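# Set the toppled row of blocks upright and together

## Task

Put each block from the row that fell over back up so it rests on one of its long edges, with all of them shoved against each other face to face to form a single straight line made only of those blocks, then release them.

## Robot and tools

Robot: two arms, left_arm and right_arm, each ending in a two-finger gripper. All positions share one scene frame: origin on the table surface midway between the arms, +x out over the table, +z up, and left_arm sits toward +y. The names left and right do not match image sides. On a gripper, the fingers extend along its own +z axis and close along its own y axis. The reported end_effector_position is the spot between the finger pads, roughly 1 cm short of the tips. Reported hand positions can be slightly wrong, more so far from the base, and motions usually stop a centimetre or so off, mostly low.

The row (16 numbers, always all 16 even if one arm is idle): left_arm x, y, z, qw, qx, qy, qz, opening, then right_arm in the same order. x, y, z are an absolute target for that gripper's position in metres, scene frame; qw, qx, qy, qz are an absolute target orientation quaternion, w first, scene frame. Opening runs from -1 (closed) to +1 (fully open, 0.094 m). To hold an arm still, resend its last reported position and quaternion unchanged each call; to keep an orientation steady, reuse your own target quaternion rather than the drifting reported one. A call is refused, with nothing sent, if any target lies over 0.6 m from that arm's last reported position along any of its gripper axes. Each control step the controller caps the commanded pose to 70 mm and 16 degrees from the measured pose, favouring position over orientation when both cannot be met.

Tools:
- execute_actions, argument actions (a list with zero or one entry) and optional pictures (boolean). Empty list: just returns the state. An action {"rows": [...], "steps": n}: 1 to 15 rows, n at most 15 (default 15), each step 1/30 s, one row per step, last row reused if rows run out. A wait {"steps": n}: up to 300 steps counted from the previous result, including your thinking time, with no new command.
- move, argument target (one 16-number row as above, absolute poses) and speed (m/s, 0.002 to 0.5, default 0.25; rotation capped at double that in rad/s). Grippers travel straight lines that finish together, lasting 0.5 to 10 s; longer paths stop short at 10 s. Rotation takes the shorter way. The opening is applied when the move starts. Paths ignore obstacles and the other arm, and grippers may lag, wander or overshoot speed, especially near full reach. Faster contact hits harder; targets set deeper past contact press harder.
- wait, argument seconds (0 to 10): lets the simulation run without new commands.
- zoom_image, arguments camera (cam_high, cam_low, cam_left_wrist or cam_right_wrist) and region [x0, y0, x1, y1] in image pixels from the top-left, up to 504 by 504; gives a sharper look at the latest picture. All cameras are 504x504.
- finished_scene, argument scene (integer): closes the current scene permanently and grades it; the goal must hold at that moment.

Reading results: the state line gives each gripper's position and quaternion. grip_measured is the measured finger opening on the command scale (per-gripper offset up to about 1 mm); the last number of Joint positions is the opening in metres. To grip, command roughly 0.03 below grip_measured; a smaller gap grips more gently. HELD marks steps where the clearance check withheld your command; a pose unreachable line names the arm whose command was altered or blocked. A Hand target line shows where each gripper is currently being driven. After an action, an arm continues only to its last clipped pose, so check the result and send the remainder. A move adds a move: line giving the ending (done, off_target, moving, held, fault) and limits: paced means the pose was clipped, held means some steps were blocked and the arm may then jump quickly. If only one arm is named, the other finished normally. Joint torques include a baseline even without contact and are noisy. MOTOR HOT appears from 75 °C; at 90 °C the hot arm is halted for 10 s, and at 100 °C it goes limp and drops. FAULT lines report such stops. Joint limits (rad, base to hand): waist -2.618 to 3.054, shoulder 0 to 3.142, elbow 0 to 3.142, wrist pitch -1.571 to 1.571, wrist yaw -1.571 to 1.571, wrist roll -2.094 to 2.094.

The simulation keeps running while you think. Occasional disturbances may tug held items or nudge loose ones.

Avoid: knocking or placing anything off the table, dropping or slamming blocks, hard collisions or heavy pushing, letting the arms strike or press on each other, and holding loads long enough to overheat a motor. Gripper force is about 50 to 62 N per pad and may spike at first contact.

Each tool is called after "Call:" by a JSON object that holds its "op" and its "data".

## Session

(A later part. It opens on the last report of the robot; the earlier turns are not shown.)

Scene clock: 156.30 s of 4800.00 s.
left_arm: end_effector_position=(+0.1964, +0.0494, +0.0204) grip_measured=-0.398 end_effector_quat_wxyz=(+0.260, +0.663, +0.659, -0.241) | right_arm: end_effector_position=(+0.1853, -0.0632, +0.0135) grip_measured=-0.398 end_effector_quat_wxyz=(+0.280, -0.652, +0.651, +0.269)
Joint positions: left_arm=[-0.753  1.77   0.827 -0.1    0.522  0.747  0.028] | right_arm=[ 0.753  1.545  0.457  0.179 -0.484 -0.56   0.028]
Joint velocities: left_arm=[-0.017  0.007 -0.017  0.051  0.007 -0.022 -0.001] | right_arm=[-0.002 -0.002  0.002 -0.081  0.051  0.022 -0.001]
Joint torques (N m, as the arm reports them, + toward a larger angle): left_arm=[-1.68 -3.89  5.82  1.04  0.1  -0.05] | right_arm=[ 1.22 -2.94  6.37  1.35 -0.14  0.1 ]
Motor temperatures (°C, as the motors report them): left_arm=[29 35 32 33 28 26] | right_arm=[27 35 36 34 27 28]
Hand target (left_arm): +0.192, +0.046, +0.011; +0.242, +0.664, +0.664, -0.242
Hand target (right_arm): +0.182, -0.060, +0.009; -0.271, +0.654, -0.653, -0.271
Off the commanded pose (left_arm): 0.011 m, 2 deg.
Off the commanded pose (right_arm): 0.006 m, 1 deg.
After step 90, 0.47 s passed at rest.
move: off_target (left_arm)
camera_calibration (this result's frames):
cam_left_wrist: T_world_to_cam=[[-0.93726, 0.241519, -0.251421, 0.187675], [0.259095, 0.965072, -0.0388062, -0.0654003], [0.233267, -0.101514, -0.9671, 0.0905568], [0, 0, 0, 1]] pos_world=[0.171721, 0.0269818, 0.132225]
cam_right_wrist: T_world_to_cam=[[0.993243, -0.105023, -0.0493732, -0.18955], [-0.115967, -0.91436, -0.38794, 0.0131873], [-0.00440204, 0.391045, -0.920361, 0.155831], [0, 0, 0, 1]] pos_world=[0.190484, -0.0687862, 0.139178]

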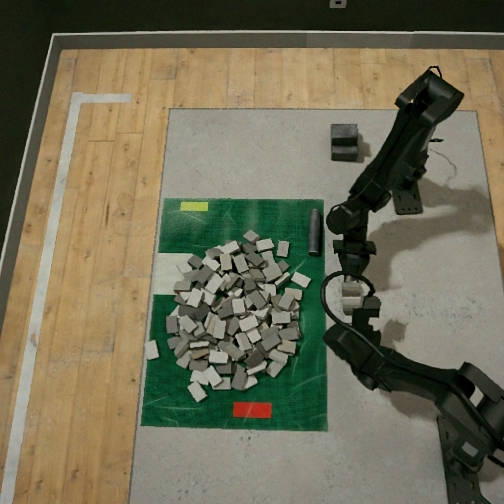

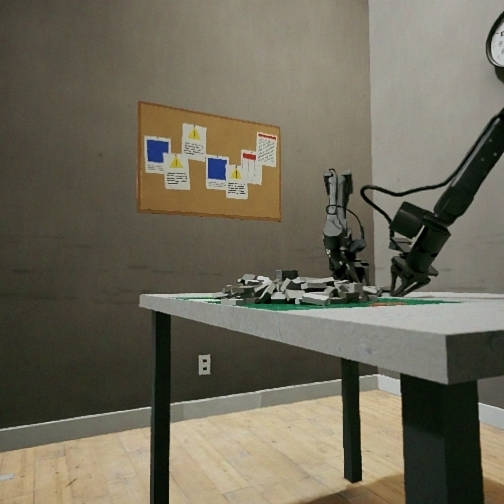

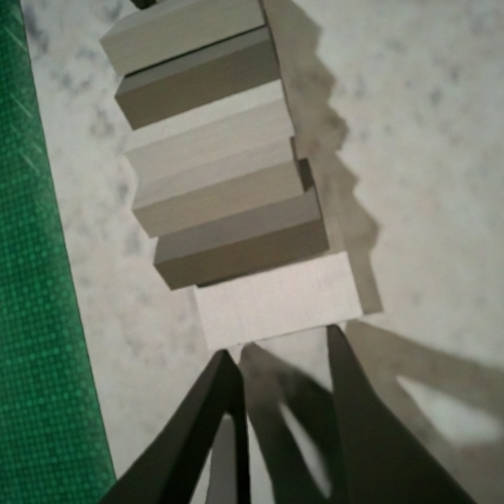

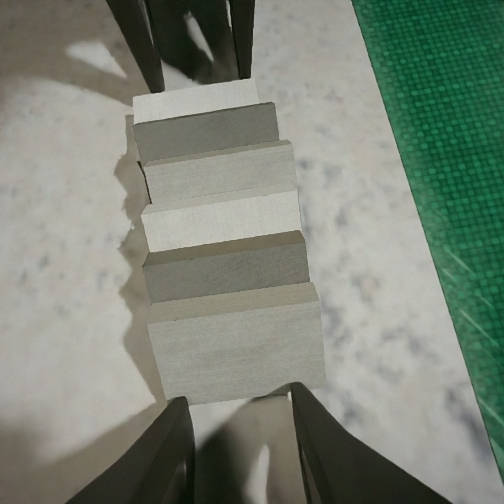

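Block 6 is being pushed and block 5 is rising. Continue.

Call:
{"op": "move", "data": {"target": [0.192,0.036,0.011,0.2418,0.6645,0.6645,-0.2418,-0.4, 0.182,-0.060,0.009,0.2706,-0.6533,0.6533,0.2706,-0.4], "speed": 0.006}}

Scene clock: 162.30 s of 4800.00 s.
left_arm: end_effector_position=(+0.1963, +0.0396, +0.0205) grip_measured=-0.398 end_effector_quat_wxyz=(+0.260, +0.663, +0.659, -0.242) | right_arm: end_effector_position=(+0.1853, -0.0632, +0.0135) grip_measured=-0.398 end_effector_quat_wxyz=(+0.280, -0.652, +0.651, +0.269)
Joint positions: left_arm=[-0.777  1.789  0.851 -0.092  0.511  0.723  0.028] | right_arm=[ 0.753  1.545  0.457  0.179 -0.484 -0.559  0.028]
Joint velocities: left_arm=[ 0.012  0.002 -0.017 -0.081 -0.066 -0.037 -0.   ] | right_arm=[-0.002  0.002  0.007 -0.022  0.022 -0.022 -0.   ]
Joint torques (N m, as the arm reports them, + toward a larger angle): left_arm=[-1.68 -4.01  6.02  1.08  0.08 -0.03] | right_arm=[ 1.24 -2.94  6.3   1.3  -0.12  0.12]
Motor temperatures (°C, as the motors report them): left_arm=[29 35 33 33 28 26] | right_arm=[27 35 36 34 27 28]
Hand target (left_arm): +0.192, +0.036, +0.011; +0.242, +0.664, +0.664, -0.242
Hand target (right_arm): +0.182, -0.060, +0.009; -0.271, +0.653, -0.653, -0.271
Off the commanded pose (left_arm): 0.011 m, 2 deg.
Off the commanded pose (right_arm): 0.006 m, 1 deg.
move: off_target (left_arm)
camera_calibration (this result's frames):
cam_left_wrist: T_world_to_cam=[[-0.937324, 0.241998, -0.250719, 0.189997], [0.259643, 0.964903, -0.0393482, -0.0560041], [0.232397, -0.101979, -0.96726, 0.0898799], [0, 0, 0, 1]] pos_world=[0.171742, 0.0172255, 0.132369]
cam_right_wrist: T_world_to_cam=[[0.993202, -0.105288, -0.0496449, -0.189555], [-0.116316, -0.914327, -0.387913, 0.0132537], [-0.00454921, 0.391051, -0.920358, 0.155859], [0, 0, 0, 1]] pos_world=[0.190517, -0.0687882, 0.139177]

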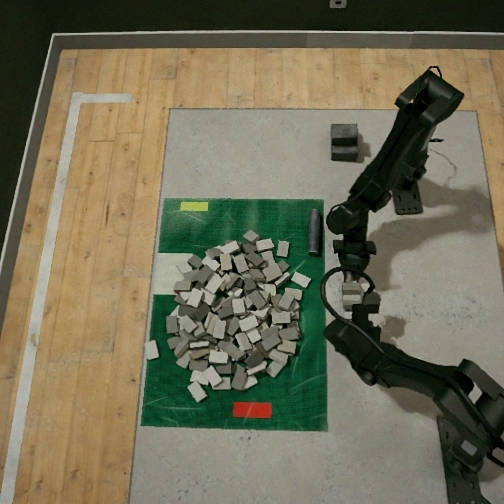

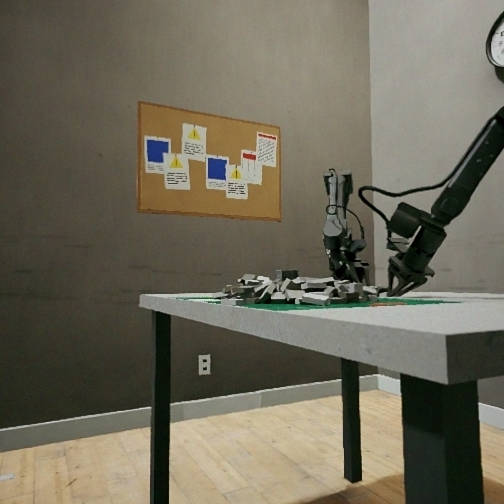

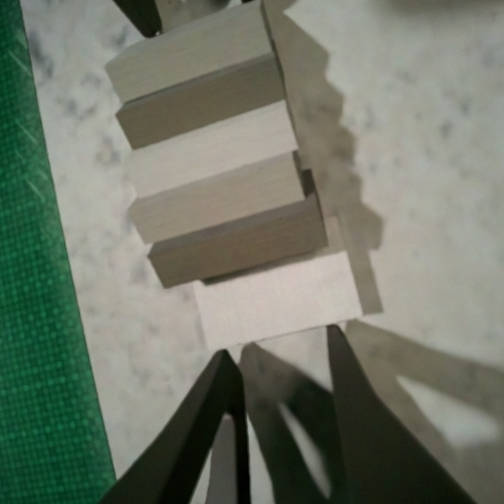

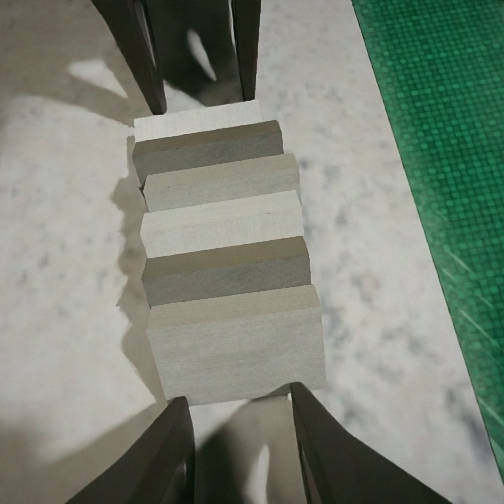

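Call:
{"op": "move", "data": {"target": [0.192,0.027,0.011,0.2418,0.6645,0.6645,-0.2418,-0.4, 0.182,-0.060,0.009,0.2706,-0.6533,0.6533,0.2706,-0.4], "speed": 0.006}}

Scene clock: 168.27 s of 4800.00 s.
left_arm: end_effector_position=(+0.1961, +0.0287, +0.0209) grip_measured=-0.398 end_effector_quat_wxyz=(+0.261, +0.664, +0.657, -0.243) | right_arm: end_effector_position=(+0.1852, -0.0629, +0.0135) grip_measured=-0.398 end_effector_quat_wxyz=(+0.281, -0.653, +0.651, +0.268)
Joint positions: left_arm=[-0.802  1.811  0.876 -0.082  0.501  0.701  0.028] | right_arm=[ 0.755  1.545  0.457  0.18  -0.481 -0.559  0.028]
Joint velocities: left_arm=[-0.002  0.012 -0.012 -0.066  0.022  0.007 -0.002] | right_arm=[ 0.002 -0.002  0.007 -0.051 -0.007 -0.022  0.001]
Joint torques (N m, as the arm reports them, + toward a larger angle): left_arm=[-1.3  -4.43  5.83  1.04  0.07 -0.06] | right_arm=[ 1.16 -2.96  6.35  1.33 -0.18  0.13]
Motor temperatures (°C, as the motors report them): left_arm=[29 35 33 33 28 26] | right_arm=[27 35 36 34 27 28]
Hand target (left_arm): +0.192, +0.027, +0.011; +0.242, +0.664, +0.664, -0.242
Hand target (right_arm): +0.182, -0.060, +0.009; -0.271, +0.653, -0.653, -0.270
Off the commanded pose (left_arm): 0.011 m, 2 deg.
Off the commanded pose (right_arm): 0.006 m, 1 deg.
move: off_target (left_arm)
camera_calibration (this result's frames):
cam_left_wrist: T_world_to_cam=[[-0.936045, 0.244858, -0.252716, 0.192219], [0.263525, 0.963724, -0.0423228, -0.0460502], [0.233185, -0.106213, -0.966614, 0.08913], [0, 0, 0, 1]] pos_world=[0.171277, 0.00678022, 0.132782]
cam_right_wrist: T_world_to_cam=[[0.993345, -0.104822, -0.0477355, -0.189432], [-0.11514, -0.914628, -0.387555, 0.0131972], [-0.00303581, 0.390472, -0.92061, 0.155414], [0, 0, 0, 1]] pos_world=[0.190162, -0.0684707, 0.139147]

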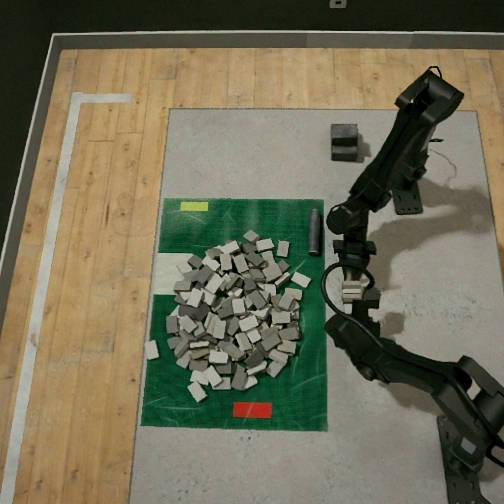

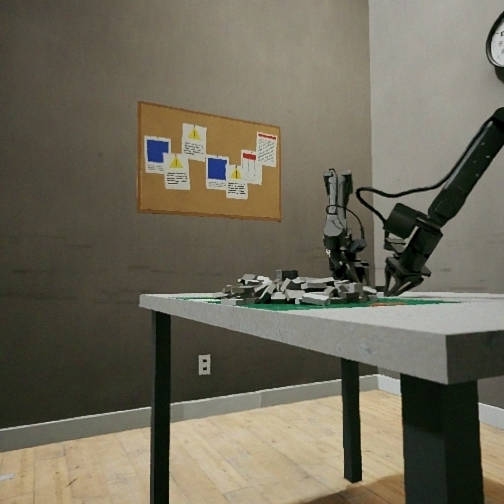

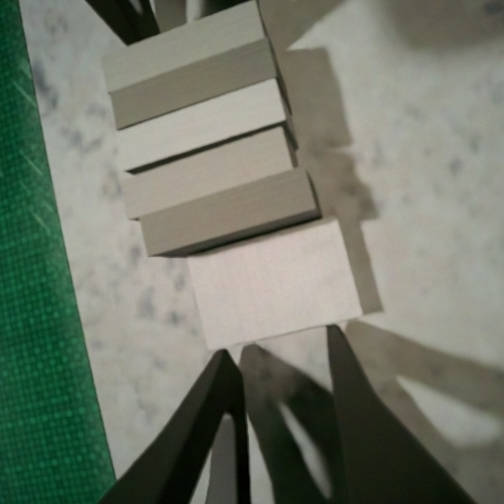

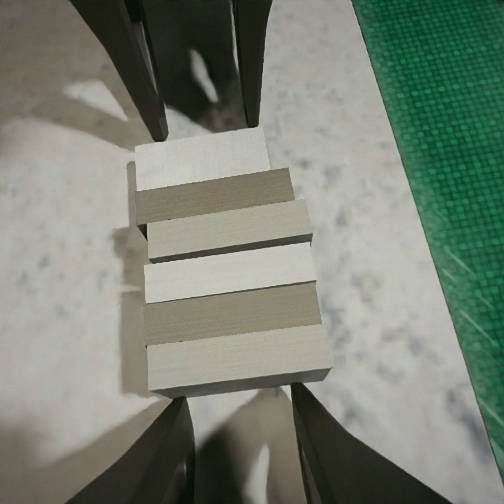

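Call:
{"op": "move", "data": {"target": [0.192,0.045,0.016,0.2418,0.6645,0.6645,-0.2418,-0.4, 0.182,-0.060,0.009,0.2706,-0.6533,0.6533,0.2706,-0.4], "speed": 0.008}}

Scene clock: 179.83 s of 4800.00 s.
left_arm: end_effector_position=(+0.1995, +0.0323, +0.0213) grip_measured=-0.398 end_effector_quat_wxyz=(+0.263, +0.665, +0.655, -0.244) | right_arm: end_effector_position=(+0.1852, -0.0628, +0.0135) grip_measured=-0.398 end_effector_quat_wxyz=(+0.281, -0.653, +0.651, +0.268)
Joint positions: left_arm=[-0.785  1.811  0.876 -0.086  0.513  0.719  0.028] | right_arm=[ 0.755  1.545  0.457  0.181 -0.481 -0.559  0.028]
Joint velocities: left_arm=[ 0.002 -0.002 -0.002 -0.066 -0.066 -0.022 -0.   ] | right_arm=[-0.002  0.002  0.002 -0.066 -0.037 -0.037 -0.   ]
Joint torques (N m, as the arm reports them, + toward a larger angle): left_arm=[ 1.04 -7.97  3.55  0.79  0.17  0.15] | right_arm=[ 1.12 -2.9   6.41  1.32 -0.17  0.11]
Motor temperatures (°C, as the motors report them): left_arm=[29 35 33 33 28 26] | right_arm=[27 35 36 34 27 28]
Hand target (left_arm): +0.192, +0.044, +0.016; +0.242, +0.664, +0.664, -0.242
Hand target (right_arm): +0.182, -0.060, +0.009; -0.271, +0.653, -0.653, -0.271
Off the commanded pose (left_arm): 0.016 m, 3 deg.
Off the commanded pose (right_arm): 0.006 m, 1 deg.
After step 90, 5.80 s passed at rest.
move: off_target (left_arm)
camera_calibration (this result's frames):
cam_left_wrist: T_world_to_cam=[[-0.934707, 0.246172, -0.256362, 0.194428], [0.266209, 0.962814, -0.046068, -0.0507933], [0.235488, -0.111306, -0.965482, 0.0887962], [0, 0, 0, 1]] pos_world=[0.174344, 0.0109254, 0.133235]
cam_right_wrist: T_world_to_cam=[[0.993342, -0.104937, -0.0475415, -0.189422], [-0.11517, -0.914578, -0.387663, 0.0132936], [-0.00280025, 0.390557, -0.920575, 0.155369], [0, 0, 0, 1]] pos_world=[0.190127, -0.0683997, 0.139177]

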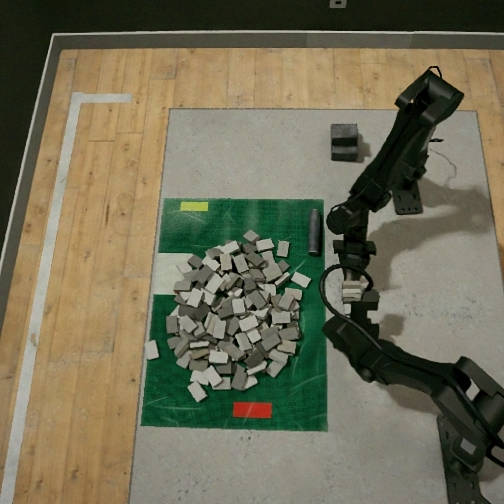

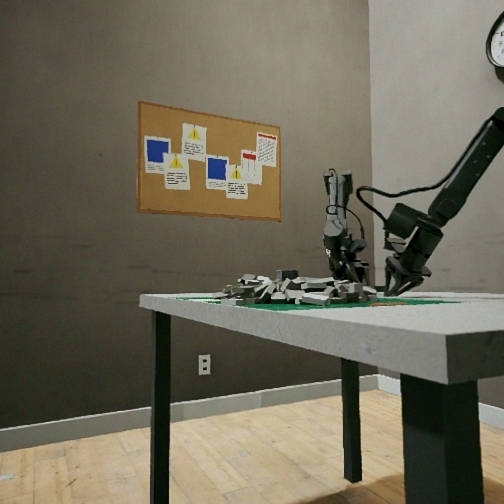

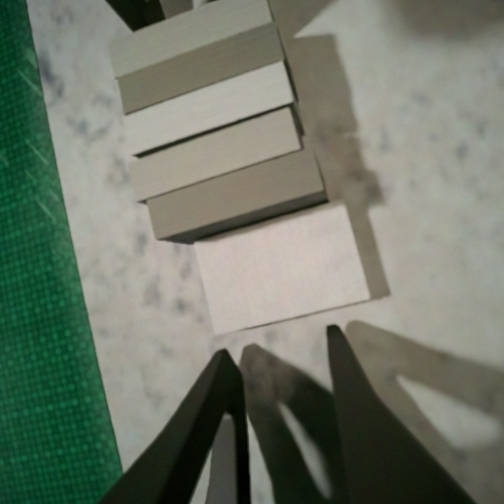

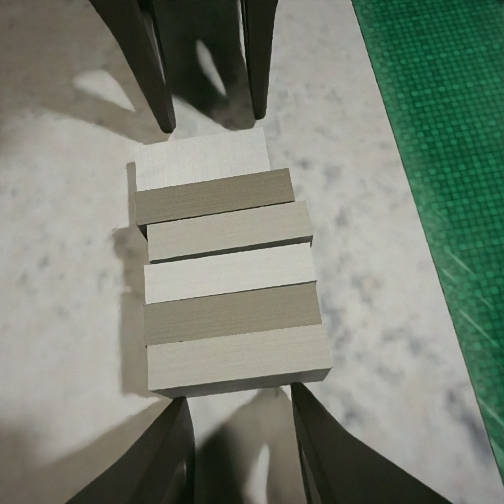

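Call:
{"op": "move", "data": {"target": [0.190,0.050,0.06,0.2418,0.6645,0.6645,-0.2418,0.5, 0.182,-0.085,0.035,0.2706,-0.6533,0.6533,0.2706,-0.4], "speed": 0.03}}

Call:
{"op": "move", "data": {"target": [0.190,0.030,0.07,-0.0616,0.7044,0.7044,0.0616,0.5, 0.16,-0.22,0.12,0.2706,-0.6533,0.6533,0.2706,-0.4], "speed": 0.1}}

Scene clock: 222.03 s of 4800.00 s.
left_arm: end_effector_position=(+0.1819, +0.0532, +0.0448) grip_measured=+0.497 end_effector_quat_wxyz=(+0.227, +0.663, +0.670, -0.244) | right_arm: end_effector_position=(+0.1798, -0.0861, +0.0260) grip_measured=-0.398 end_effector_quat_wxyz=(+0.259, -0.653, +0.660, +0.266)
Joint positions: left_arm=[-0.774  1.69   0.888 -0.302  0.513  0.729  0.07 ] | right_arm=[ 0.702  1.416  0.457 -0.018 -0.509 -0.607  0.028]
Joint velocities: left_arm=[-0.017 -0.002  0.002 -0.081 -0.007 -0.066  0.001] | right_arm=[ 0.002 -0.002  0.002 -0.066 -0.022 -0.051  0.   ]
Joint torques (N m, as the arm reports them, + toward a larger angle): left_arm=[ 0.78 -7.86  7.1   0.91  0.19  0.11] | right_arm=[-0.61 -6.17  6.48  1.1  -0.35 -0.13]
Motor temperatures (°C, as the motors report them): left_arm=[29 39 32 32 28 26] | right_arm=[27 35 36 35 27 28]
Hand target (left_arm): +0.189, +0.051, +0.060; +0.242, +0.664, +0.665, -0.242
Hand target (right_arm): +0.182, -0.085, +0.035; -0.270, +0.654, -0.653, -0.270
Off the commanded pose (left_arm): 0.017 m, 2 deg.
Off the commanded pose (right_arm): 0.009 m, 2 deg.
After step 90, 37.33 s passed at rest.
move: off_target (left_arm)
camera_calibration (this result's frames):
cam_left_wrist: T_world_to_cam=[[-0.948412, 0.254347, -0.189269, 0.177918], [0.260625, 0.965402, -0.0086284, -0.0659726], [0.180526, -0.0575114, -0.981887, 0.125869], [0, 0, 0, 1]] pos_world=[0.163211, 0.0256761, 0.156694]
cam_right_wrist: T_world_to_cam=[[0.991236, -0.109422, -0.0740087, -0.185304], [-0.128586, -0.927583, -0.350792, -0.00344564], [-0.0302649, 0.357235, -0.933524, 0.178403], [0, 0, 0, 1]] pos_world=[0.188636, -0.0872039, 0.15162]

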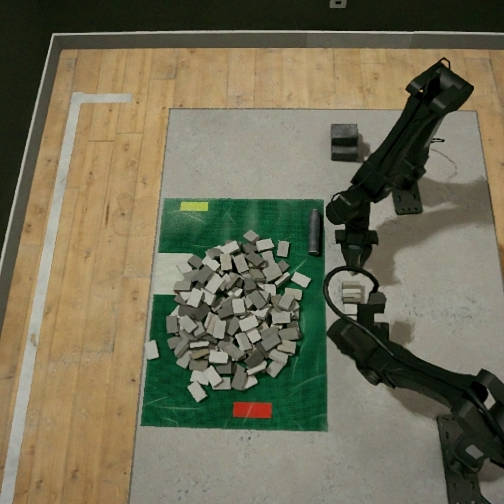

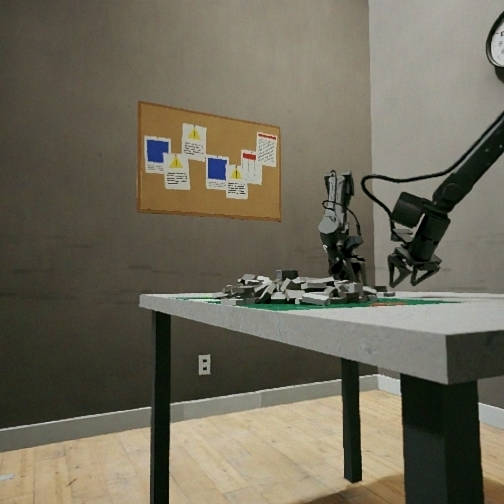

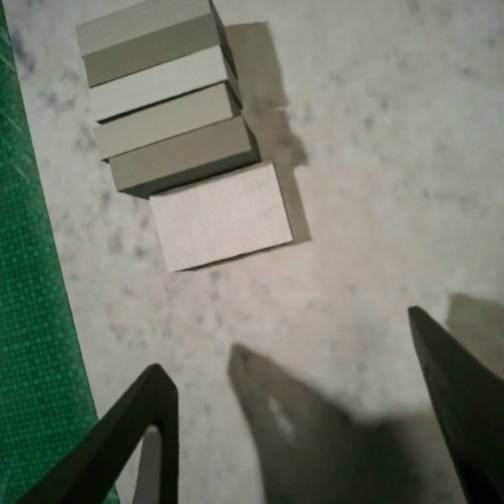

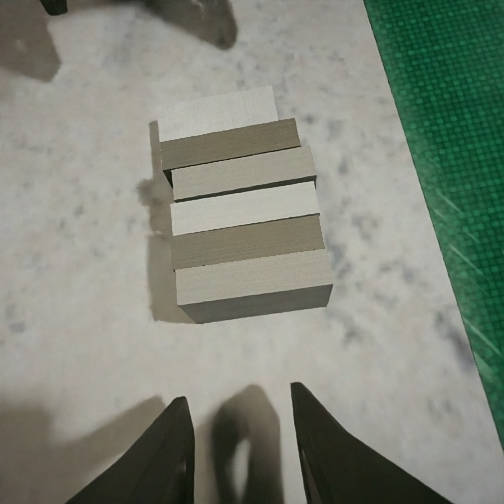

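Scene clock: 226.87 s of 4800.00 s.
left_arm: end_effector_position=(+0.1875, +0.0337, +0.0647) grip_measured=+0.497 end_effector_quat_wxyz=(-0.065, +0.707, +0.702, +0.054) | right_arm: end_effector_position=(+0.1530, -0.2247, +0.1057) grip_measured=-0.398 end_effector_quat_wxyz=(+0.245, -0.655, +0.661, +0.272)
Joint positions: left_arm=[-1.061  2.226  1.914 -1.409 -0.079  0.578  0.07 ] | right_arm=[-0.001  0.972  0.611 -1.17  -0.749 -1.454  0.028]
Joint velocities: left_arm=[-0.007 -0.002 -0.007 -0.037 -0.037 -0.066  0.   ] | right_arm=[ 0.002 -0.002  0.002 -0.037 -0.007 -0.037  0.001]
Joint torques (N m, as the arm reports them, + toward a larger angle): left_arm=[-0.55 -9.45  7.09 -0.04 -0.17 -0.04] | right_arm=[-0.72 -1.74  9.41  0.18 -0.54 -0.13]
Motor temperatures (°C, as the motors report them): left_arm=[29 39 33 32 28 26] | right_arm=[27 35 36 34 27 28]
Hand target (left_arm): +0.188, +0.031, +0.070; -0.062, +0.706, +0.704, +0.058
Hand target (right_arm): +0.158, -0.223, +0.119; -0.263, +0.657, -0.653, -0.269
Off the commanded pose (left_arm): 0.007 m, 1 deg.
Off the commanded pose (right_arm): 0.017 m, 3 deg.
move: off_target (right_arm)
camera_calibration (this result's frames):
cam_left_wrist: T_world_to_cam=[[-0.939924, 0.335175, 0.0648056, 0.171194], [0.277181, 0.638468, 0.718003, -0.087588], [0.199281, 0.692832, -0.693016, 0.0957493], [0, 0, 0, 1]] pos_world=[0.166106, -0.0677959, 0.11815]
cam_right_wrist: T_world_to_cam=[[0.990179, -0.0984232, -0.0992891, -0.162657], [-0.126456, -0.933382, -0.335867, -0.110638], [-0.0596176, 0.345124, -0.936662, 0.303548], [0, 0, 0, 1]] pos_world=[0.165166, -0.224038, 0.231012]

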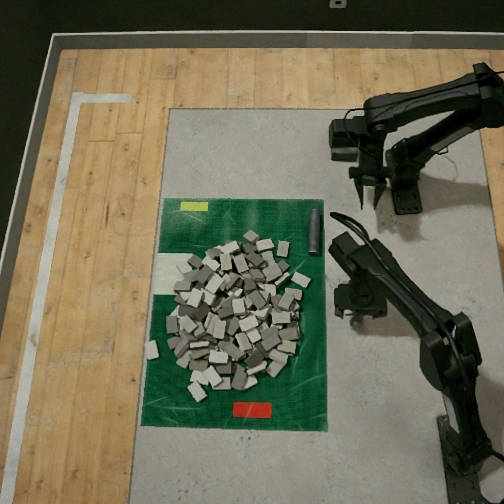

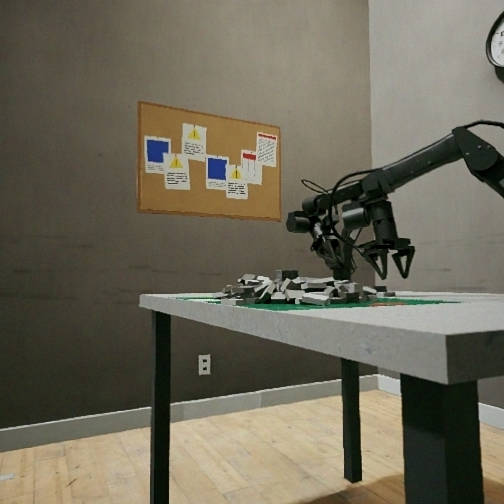

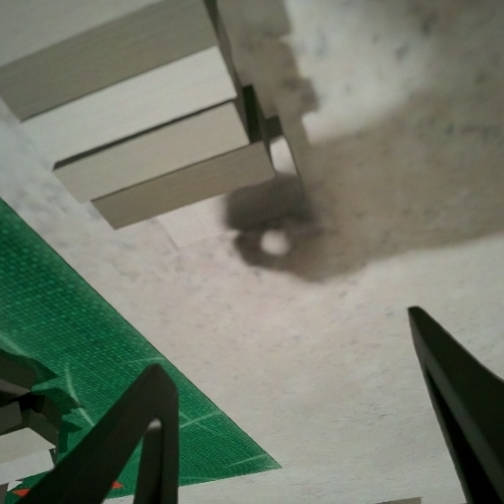

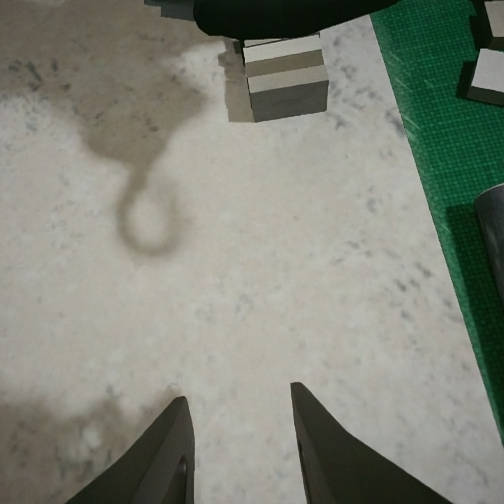

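Call:
{"op": "move", "data": {"target": [0.192,0.012,0.035,-0.0616,0.7044,0.7044,0.0616,0.5, 0.16,-0.22,0.12,0.2706,-0.6533,0.6533,0.2706,-0.4], "speed": 0.03}}

Scene clock: 234.10 s of 4800.00 s.
left_arm: end_effector_position=(+0.1865, +0.0236, +0.0315) grip_measured=+0.497 end_effector_quat_wxyz=(-0.085, +0.705, +0.702, +0.061) | right_arm: end_effector_position=(+0.1522, -0.2233, +0.1070) grip_measured=-0.398 end_effector_quat_wxyz=(+0.247, -0.654, +0.660, +0.277)
Joint positions: left_arm=[-1.079  2.326  1.942 -1.38  -0.082  0.557  0.07 ] | right_arm=[-0.001  0.972  0.611 -1.173 -0.76  -1.456  0.028]
Joint velocities: left_arm=[-0.012 -0.017 -0.002 -0.007 -0.081  0.022  0.   ] | right_arm=[-0.002 -0.007 -0.002  0.051 -0.066  0.022 -0.001]
Joint torques (N m, as the arm reports them, + toward a larger angle): left_arm=[ -0.59 -10.1    7.02   0.23  -0.19  -0.08] | right_arm=[ 0.   -2.47  8.89  0.4  -0.52  0.08]
Motor temperatures (°C, as the motors report them): left_arm=[29 40 33 32 28 26] | right_arm=[27 34 37 34 27 28]
Hand target (left_arm): +0.192, +0.012, +0.036; -0.062, +0.704, +0.704, +0.061
Hand target (right_arm): +0.160, -0.220, +0.120; -0.271, +0.653, -0.653, -0.271
Off the commanded pose (left_arm): 0.013 m, 3 deg.
Off the commanded pose (right_arm): 0.016 m, 3 deg.
After step 90, 2.70 s passed at rest.
move: off_target (left_arm, right_arm)
camera_calibration (this result's frames):
cam_left_wrist: T_world_to_cam=[[-0.939571, 0.329388, 0.0933283, 0.174932], [0.287547, 0.611316, 0.737298, -0.058868], [0.185804, 0.71958, -0.66909, 0.0810218], [0, 0, 0, 1]] pos_world=[0.166234, -0.0799352, 0.0812881]
cam_right_wrist: T_world_to_cam=[[0.99008, -0.0955907, -0.102973, -0.160583], [-0.125702, -0.93006, -0.345234, -0.107444], [-0.0627702, 0.354753, -0.93285, 0.306466], [0, 0, 0, 1]] pos_world=[0.164721, -0.223999, 0.232258]

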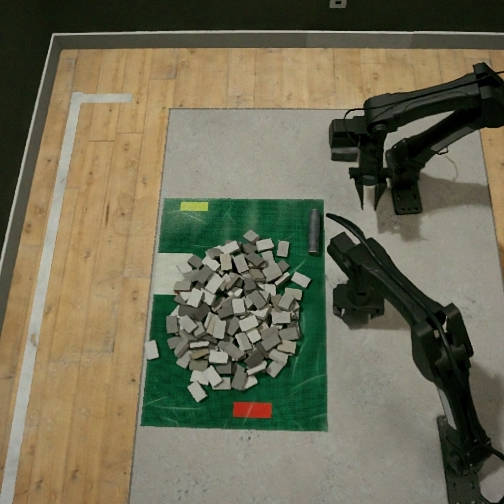

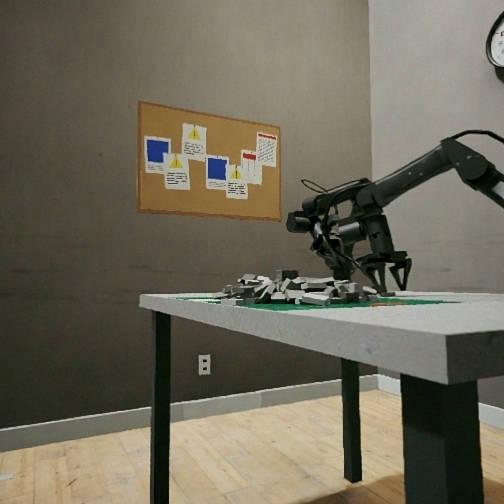

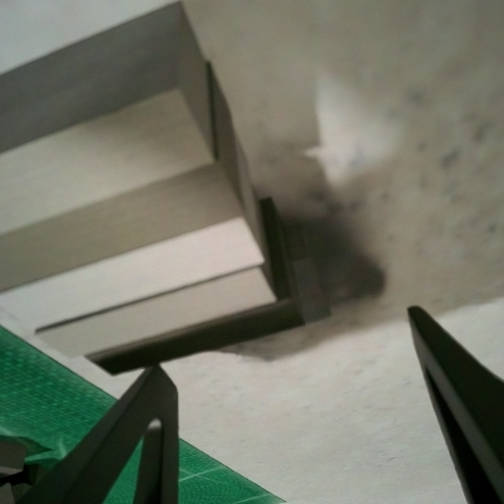

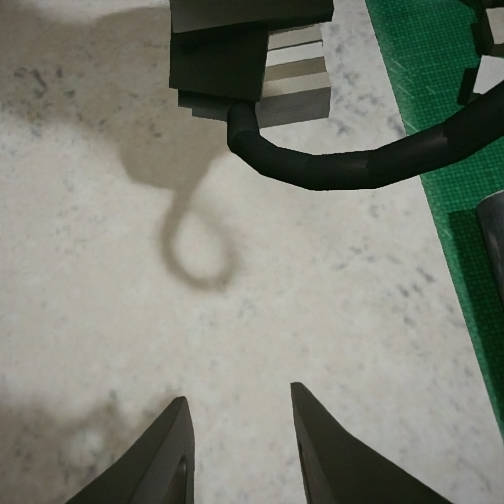

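Call:
{"op": "move", "data": {"target": [0.205,0.005,0.032,-0.0616,0.7044,0.7044,0.0616,0.5, 0.16,-0.22,0.12,0.2706,-0.6533,0.6533,0.2706,-0.4], "speed": 0.015}}

Scene clock: 251.27 s of 4800.00 s.
left_arm: end_effector_position=(+0.1980, +0.0067, +0.0275) grip_measured=+0.497 end_effector_quat_wxyz=(-0.068, +0.705, +0.703, +0.060) | right_arm: end_effector_position=(+0.1522, -0.2233, +0.1070) grip_measured=-0.398 end_effector_quat_wxyz=(+0.247, -0.653, +0.660, +0.277)
Joint positions: left_arm=[-1.079  2.386  2.036 -1.38  -0.086  0.556  0.07 ] | right_arm=[-0.001  0.972  0.611 -1.173 -0.76  -1.455  0.028]
Joint velocities: left_arm=[ 0.022  0.007  0.002  0.051  0.007 -0.022 -0.001] | right_arm=[-0.017  0.002  0.007 -0.007  0.007 -0.051 -0.001]
Joint torques (N m, as the arm reports them, + toward a larger angle): left_arm=[  0.93 -10.39   7.17   0.02  -0.18   0.11] | right_arm=[-0.06 -2.45  9.03  0.4  -0.54  0.08]
Motor temperatures (°C, as the motors report them): left_arm=[29 42 34 31 28 26] | right_arm=[27 34 37 33 27 28]
Hand target (left_arm): +0.205, +0.006, +0.032; -0.061, +0.704, +0.705, +0.062
Hand target (right_arm): +0.160, -0.220, +0.120; -0.271, +0.653, -0.653, -0.271
Off the commanded pose (left_arm): 0.008 m, 1 deg.
Off the commanded pose (right_arm): 0.016 m, 3 deg.
After step 90, 12.20 s passed at rest.
move: off_target (right_arm)
camera_calibration (this result's frames):
cam_left_wrist: T_world_to_cam=[[-0.941282, 0.331467, 0.0641626, 0.192841], [0.271667, 0.630763, 0.726866, -0.045599], [0.200461, 0.701617, -0.683775, 0.0860834], [0, 0, 0, 1]] pos_world=[0.17665, -0.0955561, 0.0796329]
cam_right_wrist: T_world_to_cam=[[0.989973, -0.0961409, -0.10349, -0.160634], [-0.126397, -0.93, -0.345142, -0.107334], [-0.0630638, 0.354763, -0.932827, 0.30651], [0, 0, 0, 1]] pos_world=[0.164786, -0.224003, 0.232252]

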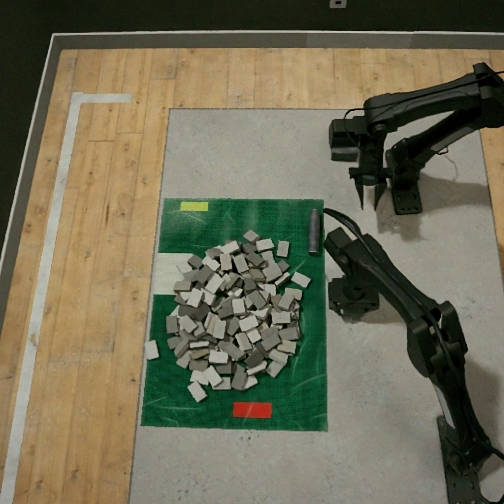

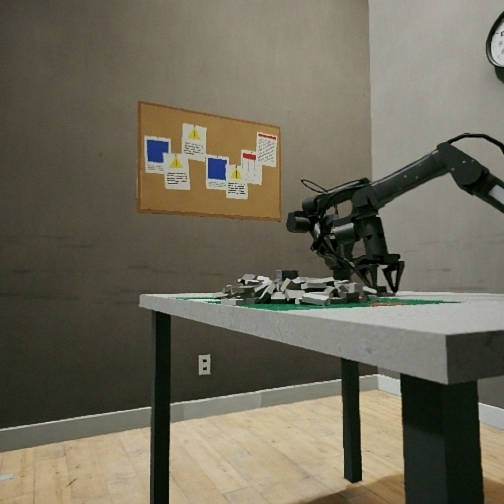

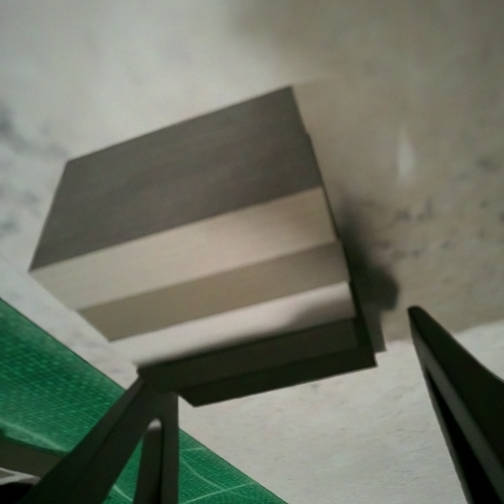

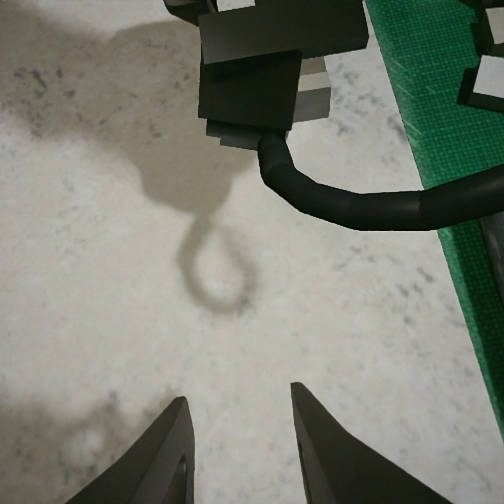

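Call:
{"op": "zoom_image", "data": {"camera": "cam_left_wrist", "region": [100,260,460,504]}}

Region (100, 260, 460, 504) of cam_left_wrist's 504x504 image, scaled by 1.400, with more detail than that image has; it fills the top 342 rows of this view, and the rest is white.

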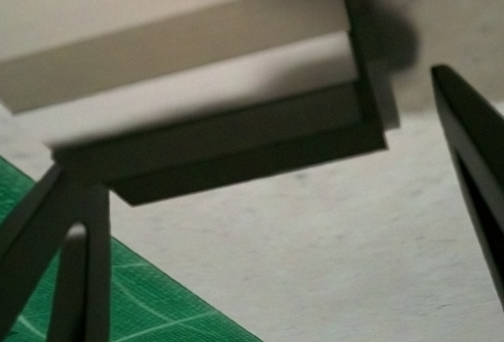

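Call:
{"op": "move", "data": {"target": [0.211,0.014,0.030,-0.0616,0.7044,0.7044,0.0616,0.5, 0.16,-0.22,0.12,0.2706,-0.6533,0.6533,0.2706,-0.4], "speed": 0.01}}

Scene clock: 271.50 s of 4800.00 s.
left_arm: end_effector_position=(+0.2059, +0.0120, +0.0276) grip_measured=+0.498 end_effector_quat_wxyz=(-0.068, +0.703, +0.705, +0.059) | right_arm: end_effector_position=(+0.1522, -0.2233, +0.1070) grip_measured=-0.398 end_effector_quat_wxyz=(+0.247, -0.653, +0.660, +0.277)
Joint positions: left_arm=[-1.057  2.386  2.037 -1.38  -0.088  0.572  0.07 ] | right_arm=[-0.001  0.972  0.611 -1.173 -0.76  -1.455  0.028]
Joint velocities: left_arm=[-0.002  0.007 -0.002 -0.051 -0.007 -0.007 -0.   ] | right_arm=[ 0.007 -0.027 -0.002 -0.051 -0.051 -0.022 -0.001]
Joint torques (N m, as the arm reports them, + toward a larger angle): left_arm=[  0.8  -11.77   4.34   0.22  -0.18   0.14] | right_arm=[-0.11 -2.59  9.03  0.39 -0.54  0.1 ]
Motor temperatures (°C, as the motors report them): left_arm=[29 44 34 31 28 26] | right_arm=[27 34 38 32 27 28]
Hand target (left_arm): +0.211, +0.014, +0.030; -0.062, +0.704, +0.704, +0.062
Hand target (right_arm): +0.160, -0.220, +0.120; -0.271, +0.653, -0.653, -0.271
Off the commanded pose (left_arm): 0.006 m, 1 deg.
Off the commanded pose (right_arm): 0.016 m, 3 deg.
After step 90, 14.50 s passed at rest.
move: off_target (right_arm)
camera_calibration (this result's frames):
cam_left_wrist: T_world_to_cam=[[-0.94308, 0.326081, 0.0653553, 0.19889], [0.268871, 0.631932, 0.726891, -0.0506493], [0.195725, 0.703089, -0.683636, 0.0817628], [0, 0, 0, 1]] pos_world=[0.185184, -0.0903338, 0.079714]
cam_right_wrist: T_world_to_cam=[[0.989973, -0.0961409, -0.10349, -0.160634], [-0.126397, -0.93, -0.345142, -0.107334], [-0.0630638, 0.354763, -0.932827, 0.30651], [0, 0, 0, 1]] pos_world=[0.164786, -0.224003, 0.232252]

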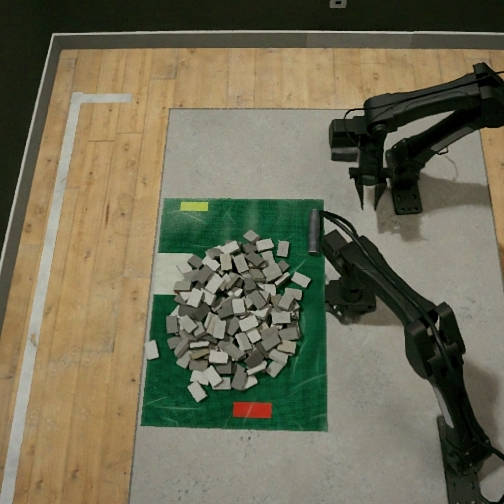

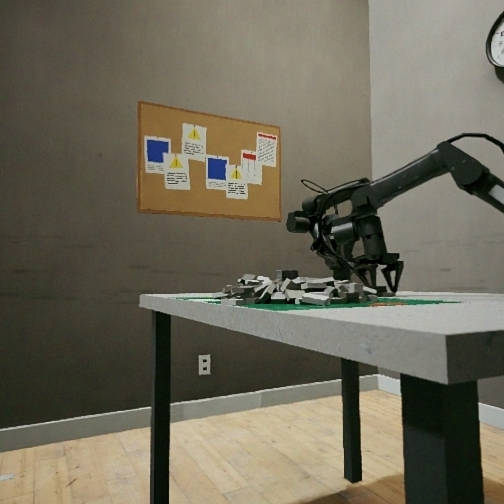

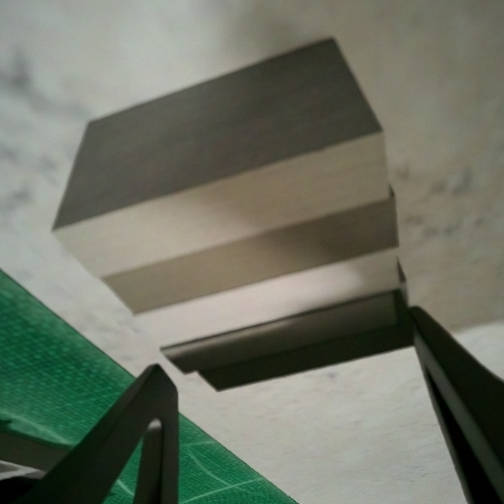

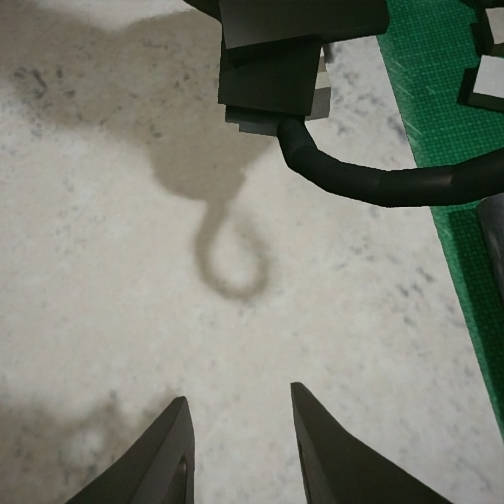

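Call:
{"op": "zoom_image", "data": {"camera": "cam_low", "region": [310,240,430,310]}}

Region (310, 240, 430, 310) of cam_low's 504x504 image, scaled by 4.200, with more detail than that image has; it fills the top 294 rows of this view, and the rest is white.

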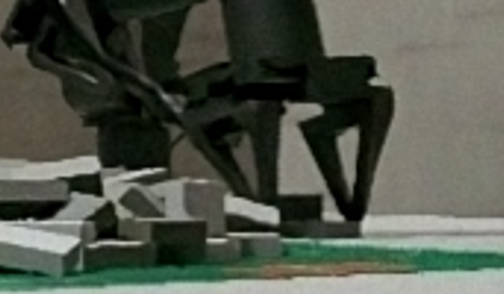

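Call:
{"op": "move", "data": {"target": [0.191,0.012,0.028,-0.0616,0.7044,0.7044,0.0616,0.5, 0.16,-0.22,0.12,0.2706,-0.6533,0.6533,0.2706,-0.4], "speed": 0.01}}

Scene clock: 303.30 s of 4800.00 s.
left_arm: end_effector_position=(+0.1924, +0.0154, +0.0221) grip_measured=+0.498 end_effector_quat_wxyz=(-0.076, +0.705, +0.702, +0.063) | right_arm: end_effector_position=(+0.1522, -0.2233, +0.1070) grip_measured=-0.398 end_effector_quat_wxyz=(+0.247, -0.653, +0.660, +0.277)
Joint positions: left_arm=[-1.08   2.361  1.967 -1.354 -0.089  0.554  0.07 ] | right_arm=[-0.001  0.972  0.611 -1.173 -0.76  -1.455  0.028]
Joint velocities: left_arm=[-0.007  0.007  0.002  0.007 -0.081 -0.007  0.001] | right_arm=[ 0.002  0.007 -0.022 -0.007  0.037 -0.066 -0.002]
Joint torques (N m, as the arm reports them, + toward a larger angle): left_arm=[ -0.71 -12.73   3.75   0.26  -0.11  -0.02] | right_arm=[-0.05 -2.54  9.04  0.4  -0.51  0.08]
Motor temperatures (°C, as the motors report them): left_arm=[29 49 33 30 28 26] | right_arm=[27 34 38 32 27 28]
Hand target (left_arm): +0.191, +0.012, +0.028; -0.062, +0.704, +0.704, +0.061
Hand target (right_arm): +0.160, -0.220, +0.120; -0.271, +0.653, -0.653, -0.271
Off the commanded pose (left_arm): 0.007 m, 2 deg.
Off the commanded pose (right_arm): 0.016 m, 3 deg.
After step 90, 26.07 s passed at rest.
move: off_target (right_arm)
camera_calibration (this result's frames):
cam_left_wrist: T_world_to_cam=[[-0.940764, 0.330394, 0.0761767, 0.184608], [0.276789, 0.618583, 0.735352, -0.0466348], [0.195835, 0.712878, -0.67339, 0.0778774], [0, 0, 0, 1]] pos_world=[0.17133, -0.0876631, 0.072672]
cam_right_wrist: T_world_to_cam=[[0.989973, -0.0961409, -0.10349, -0.160634], [-0.126397, -0.93, -0.345142, -0.107334], [-0.0630638, 0.354763, -0.932827, 0.30651], [0, 0, 0, 1]] pos_world=[0.164786, -0.224003, 0.232252]

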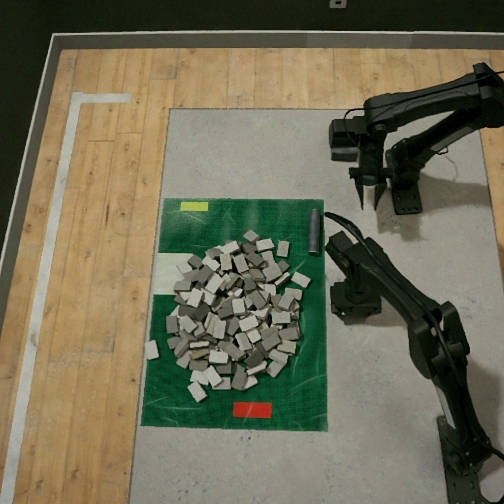

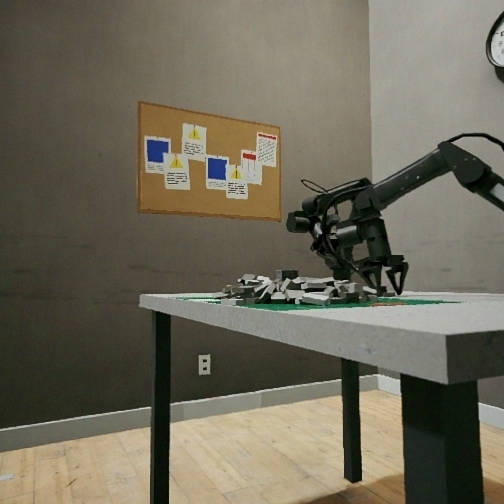

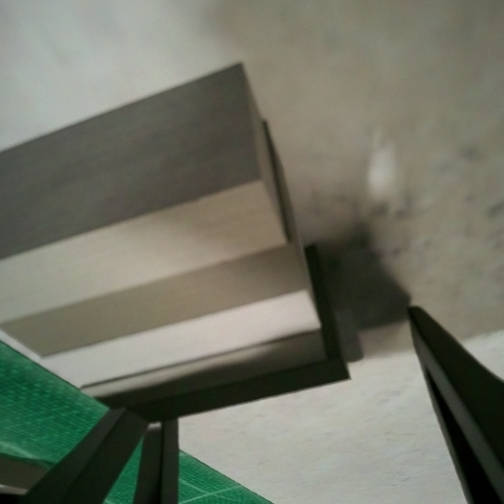

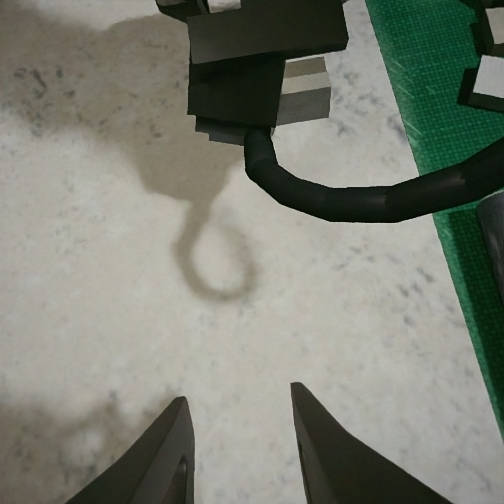

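Call:
{"op": "move", "data": {"target": [0.196,0.003,0.029,-0.0616,0.7044,0.7044,0.0616,0.5, 0.16,-0.22,0.12,0.2706,-0.6533,0.6533,0.2706,-0.4], "speed": 0.008}}

Scene clock: 320.80 s of 4800.00 s.
left_arm: end_effector_position=(+0.1967, +0.0084, +0.0246) grip_measured=+0.498 end_effector_quat_wxyz=(-0.065, +0.705, +0.704, +0.061) | right_arm: end_effector_position=(+0.1522, -0.2233, +0.1070) grip_measured=-0.398 end_effector_quat_wxyz=(+0.247, -0.653, +0.660, +0.277)
Joint positions: left_arm=[-1.08   2.372  2.001 -1.355 -0.089  0.553  0.07 ] | right_arm=[-0.001  0.972  0.611 -1.173 -0.76  -1.455  0.028]
Joint velocities: left_arm=[-0.007  0.007 -0.002  0.037 -0.051 -0.051  0.   ] | right_arm=[ 0.002  0.002 -0.012  0.095  0.051  0.007 -0.   ]
Joint torques (N m, as the arm reports them, + toward a larger angle): left_arm=[ -0.81 -10.3    7.08   0.02  -0.13  -0.03] | right_arm=[-0.07 -2.5   8.99  0.43 -0.53  0.1 ]
Motor temperatures (°C, as the motors report them): left_arm=[29 50 33 30 28 26] | right_arm=[27 34 38 32 27 28]
Hand target (left_arm): +0.196, +0.003, +0.029; -0.061, +0.704, +0.704, +0.061
Hand target (right_arm): +0.160, -0.220, +0.120; -0.271, +0.653, -0.653, -0.271
Off the commanded pose (left_arm): 0.007 m, 0 deg.
Off the commanded pose (right_arm): 0.015 m, 3 deg.
After step 90, 11.13 s passed at rest.
move: off_target (right_arm)
camera_calibration (this result's frames):
cam_left_wrist: T_world_to_cam=[[-0.941801, 0.330936, 0.059103, 0.191441], [0.267792, 0.632265, 0.727, -0.0434839], [0.203221, 0.700516, -0.684089, 0.0825724], [0, 0, 0, 1]] pos_world=[0.175163, -0.0937045, 0.076785]
cam_right_wrist: T_world_to_cam=[[0.989971, -0.0960877, -0.103561, -0.160599], [-0.126396, -0.929871, -0.345491, -0.107207], [-0.0631009, 0.355116, -0.93269, 0.306606], [0, 0, 0, 1]] pos_world=[0.164784, -0.224001, 0.232298]

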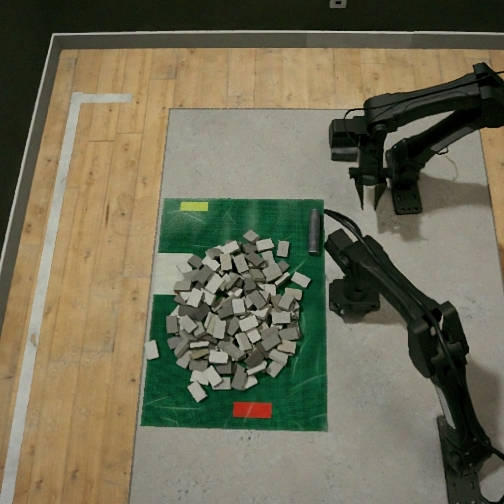

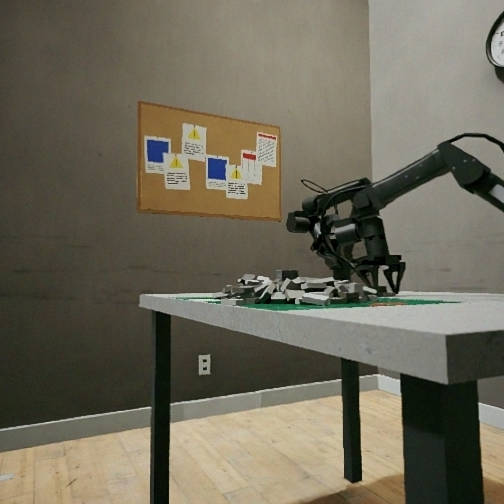

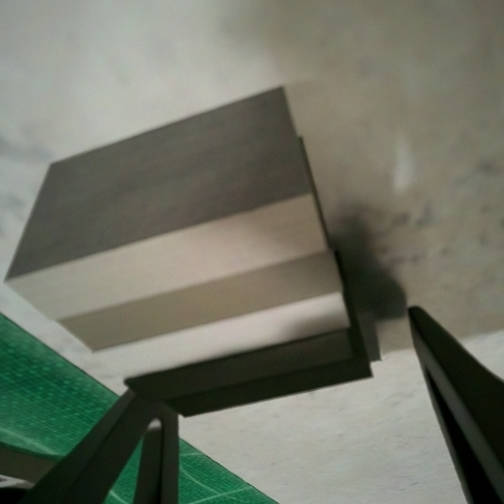

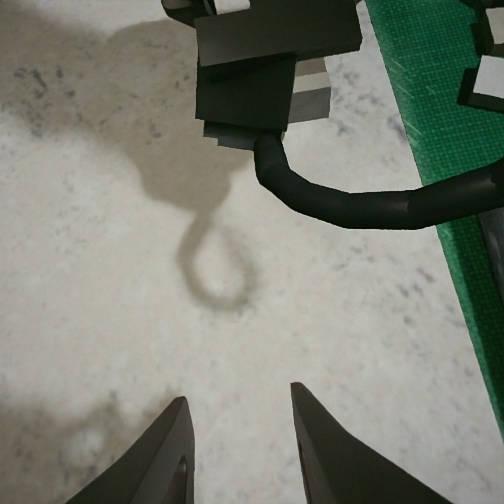

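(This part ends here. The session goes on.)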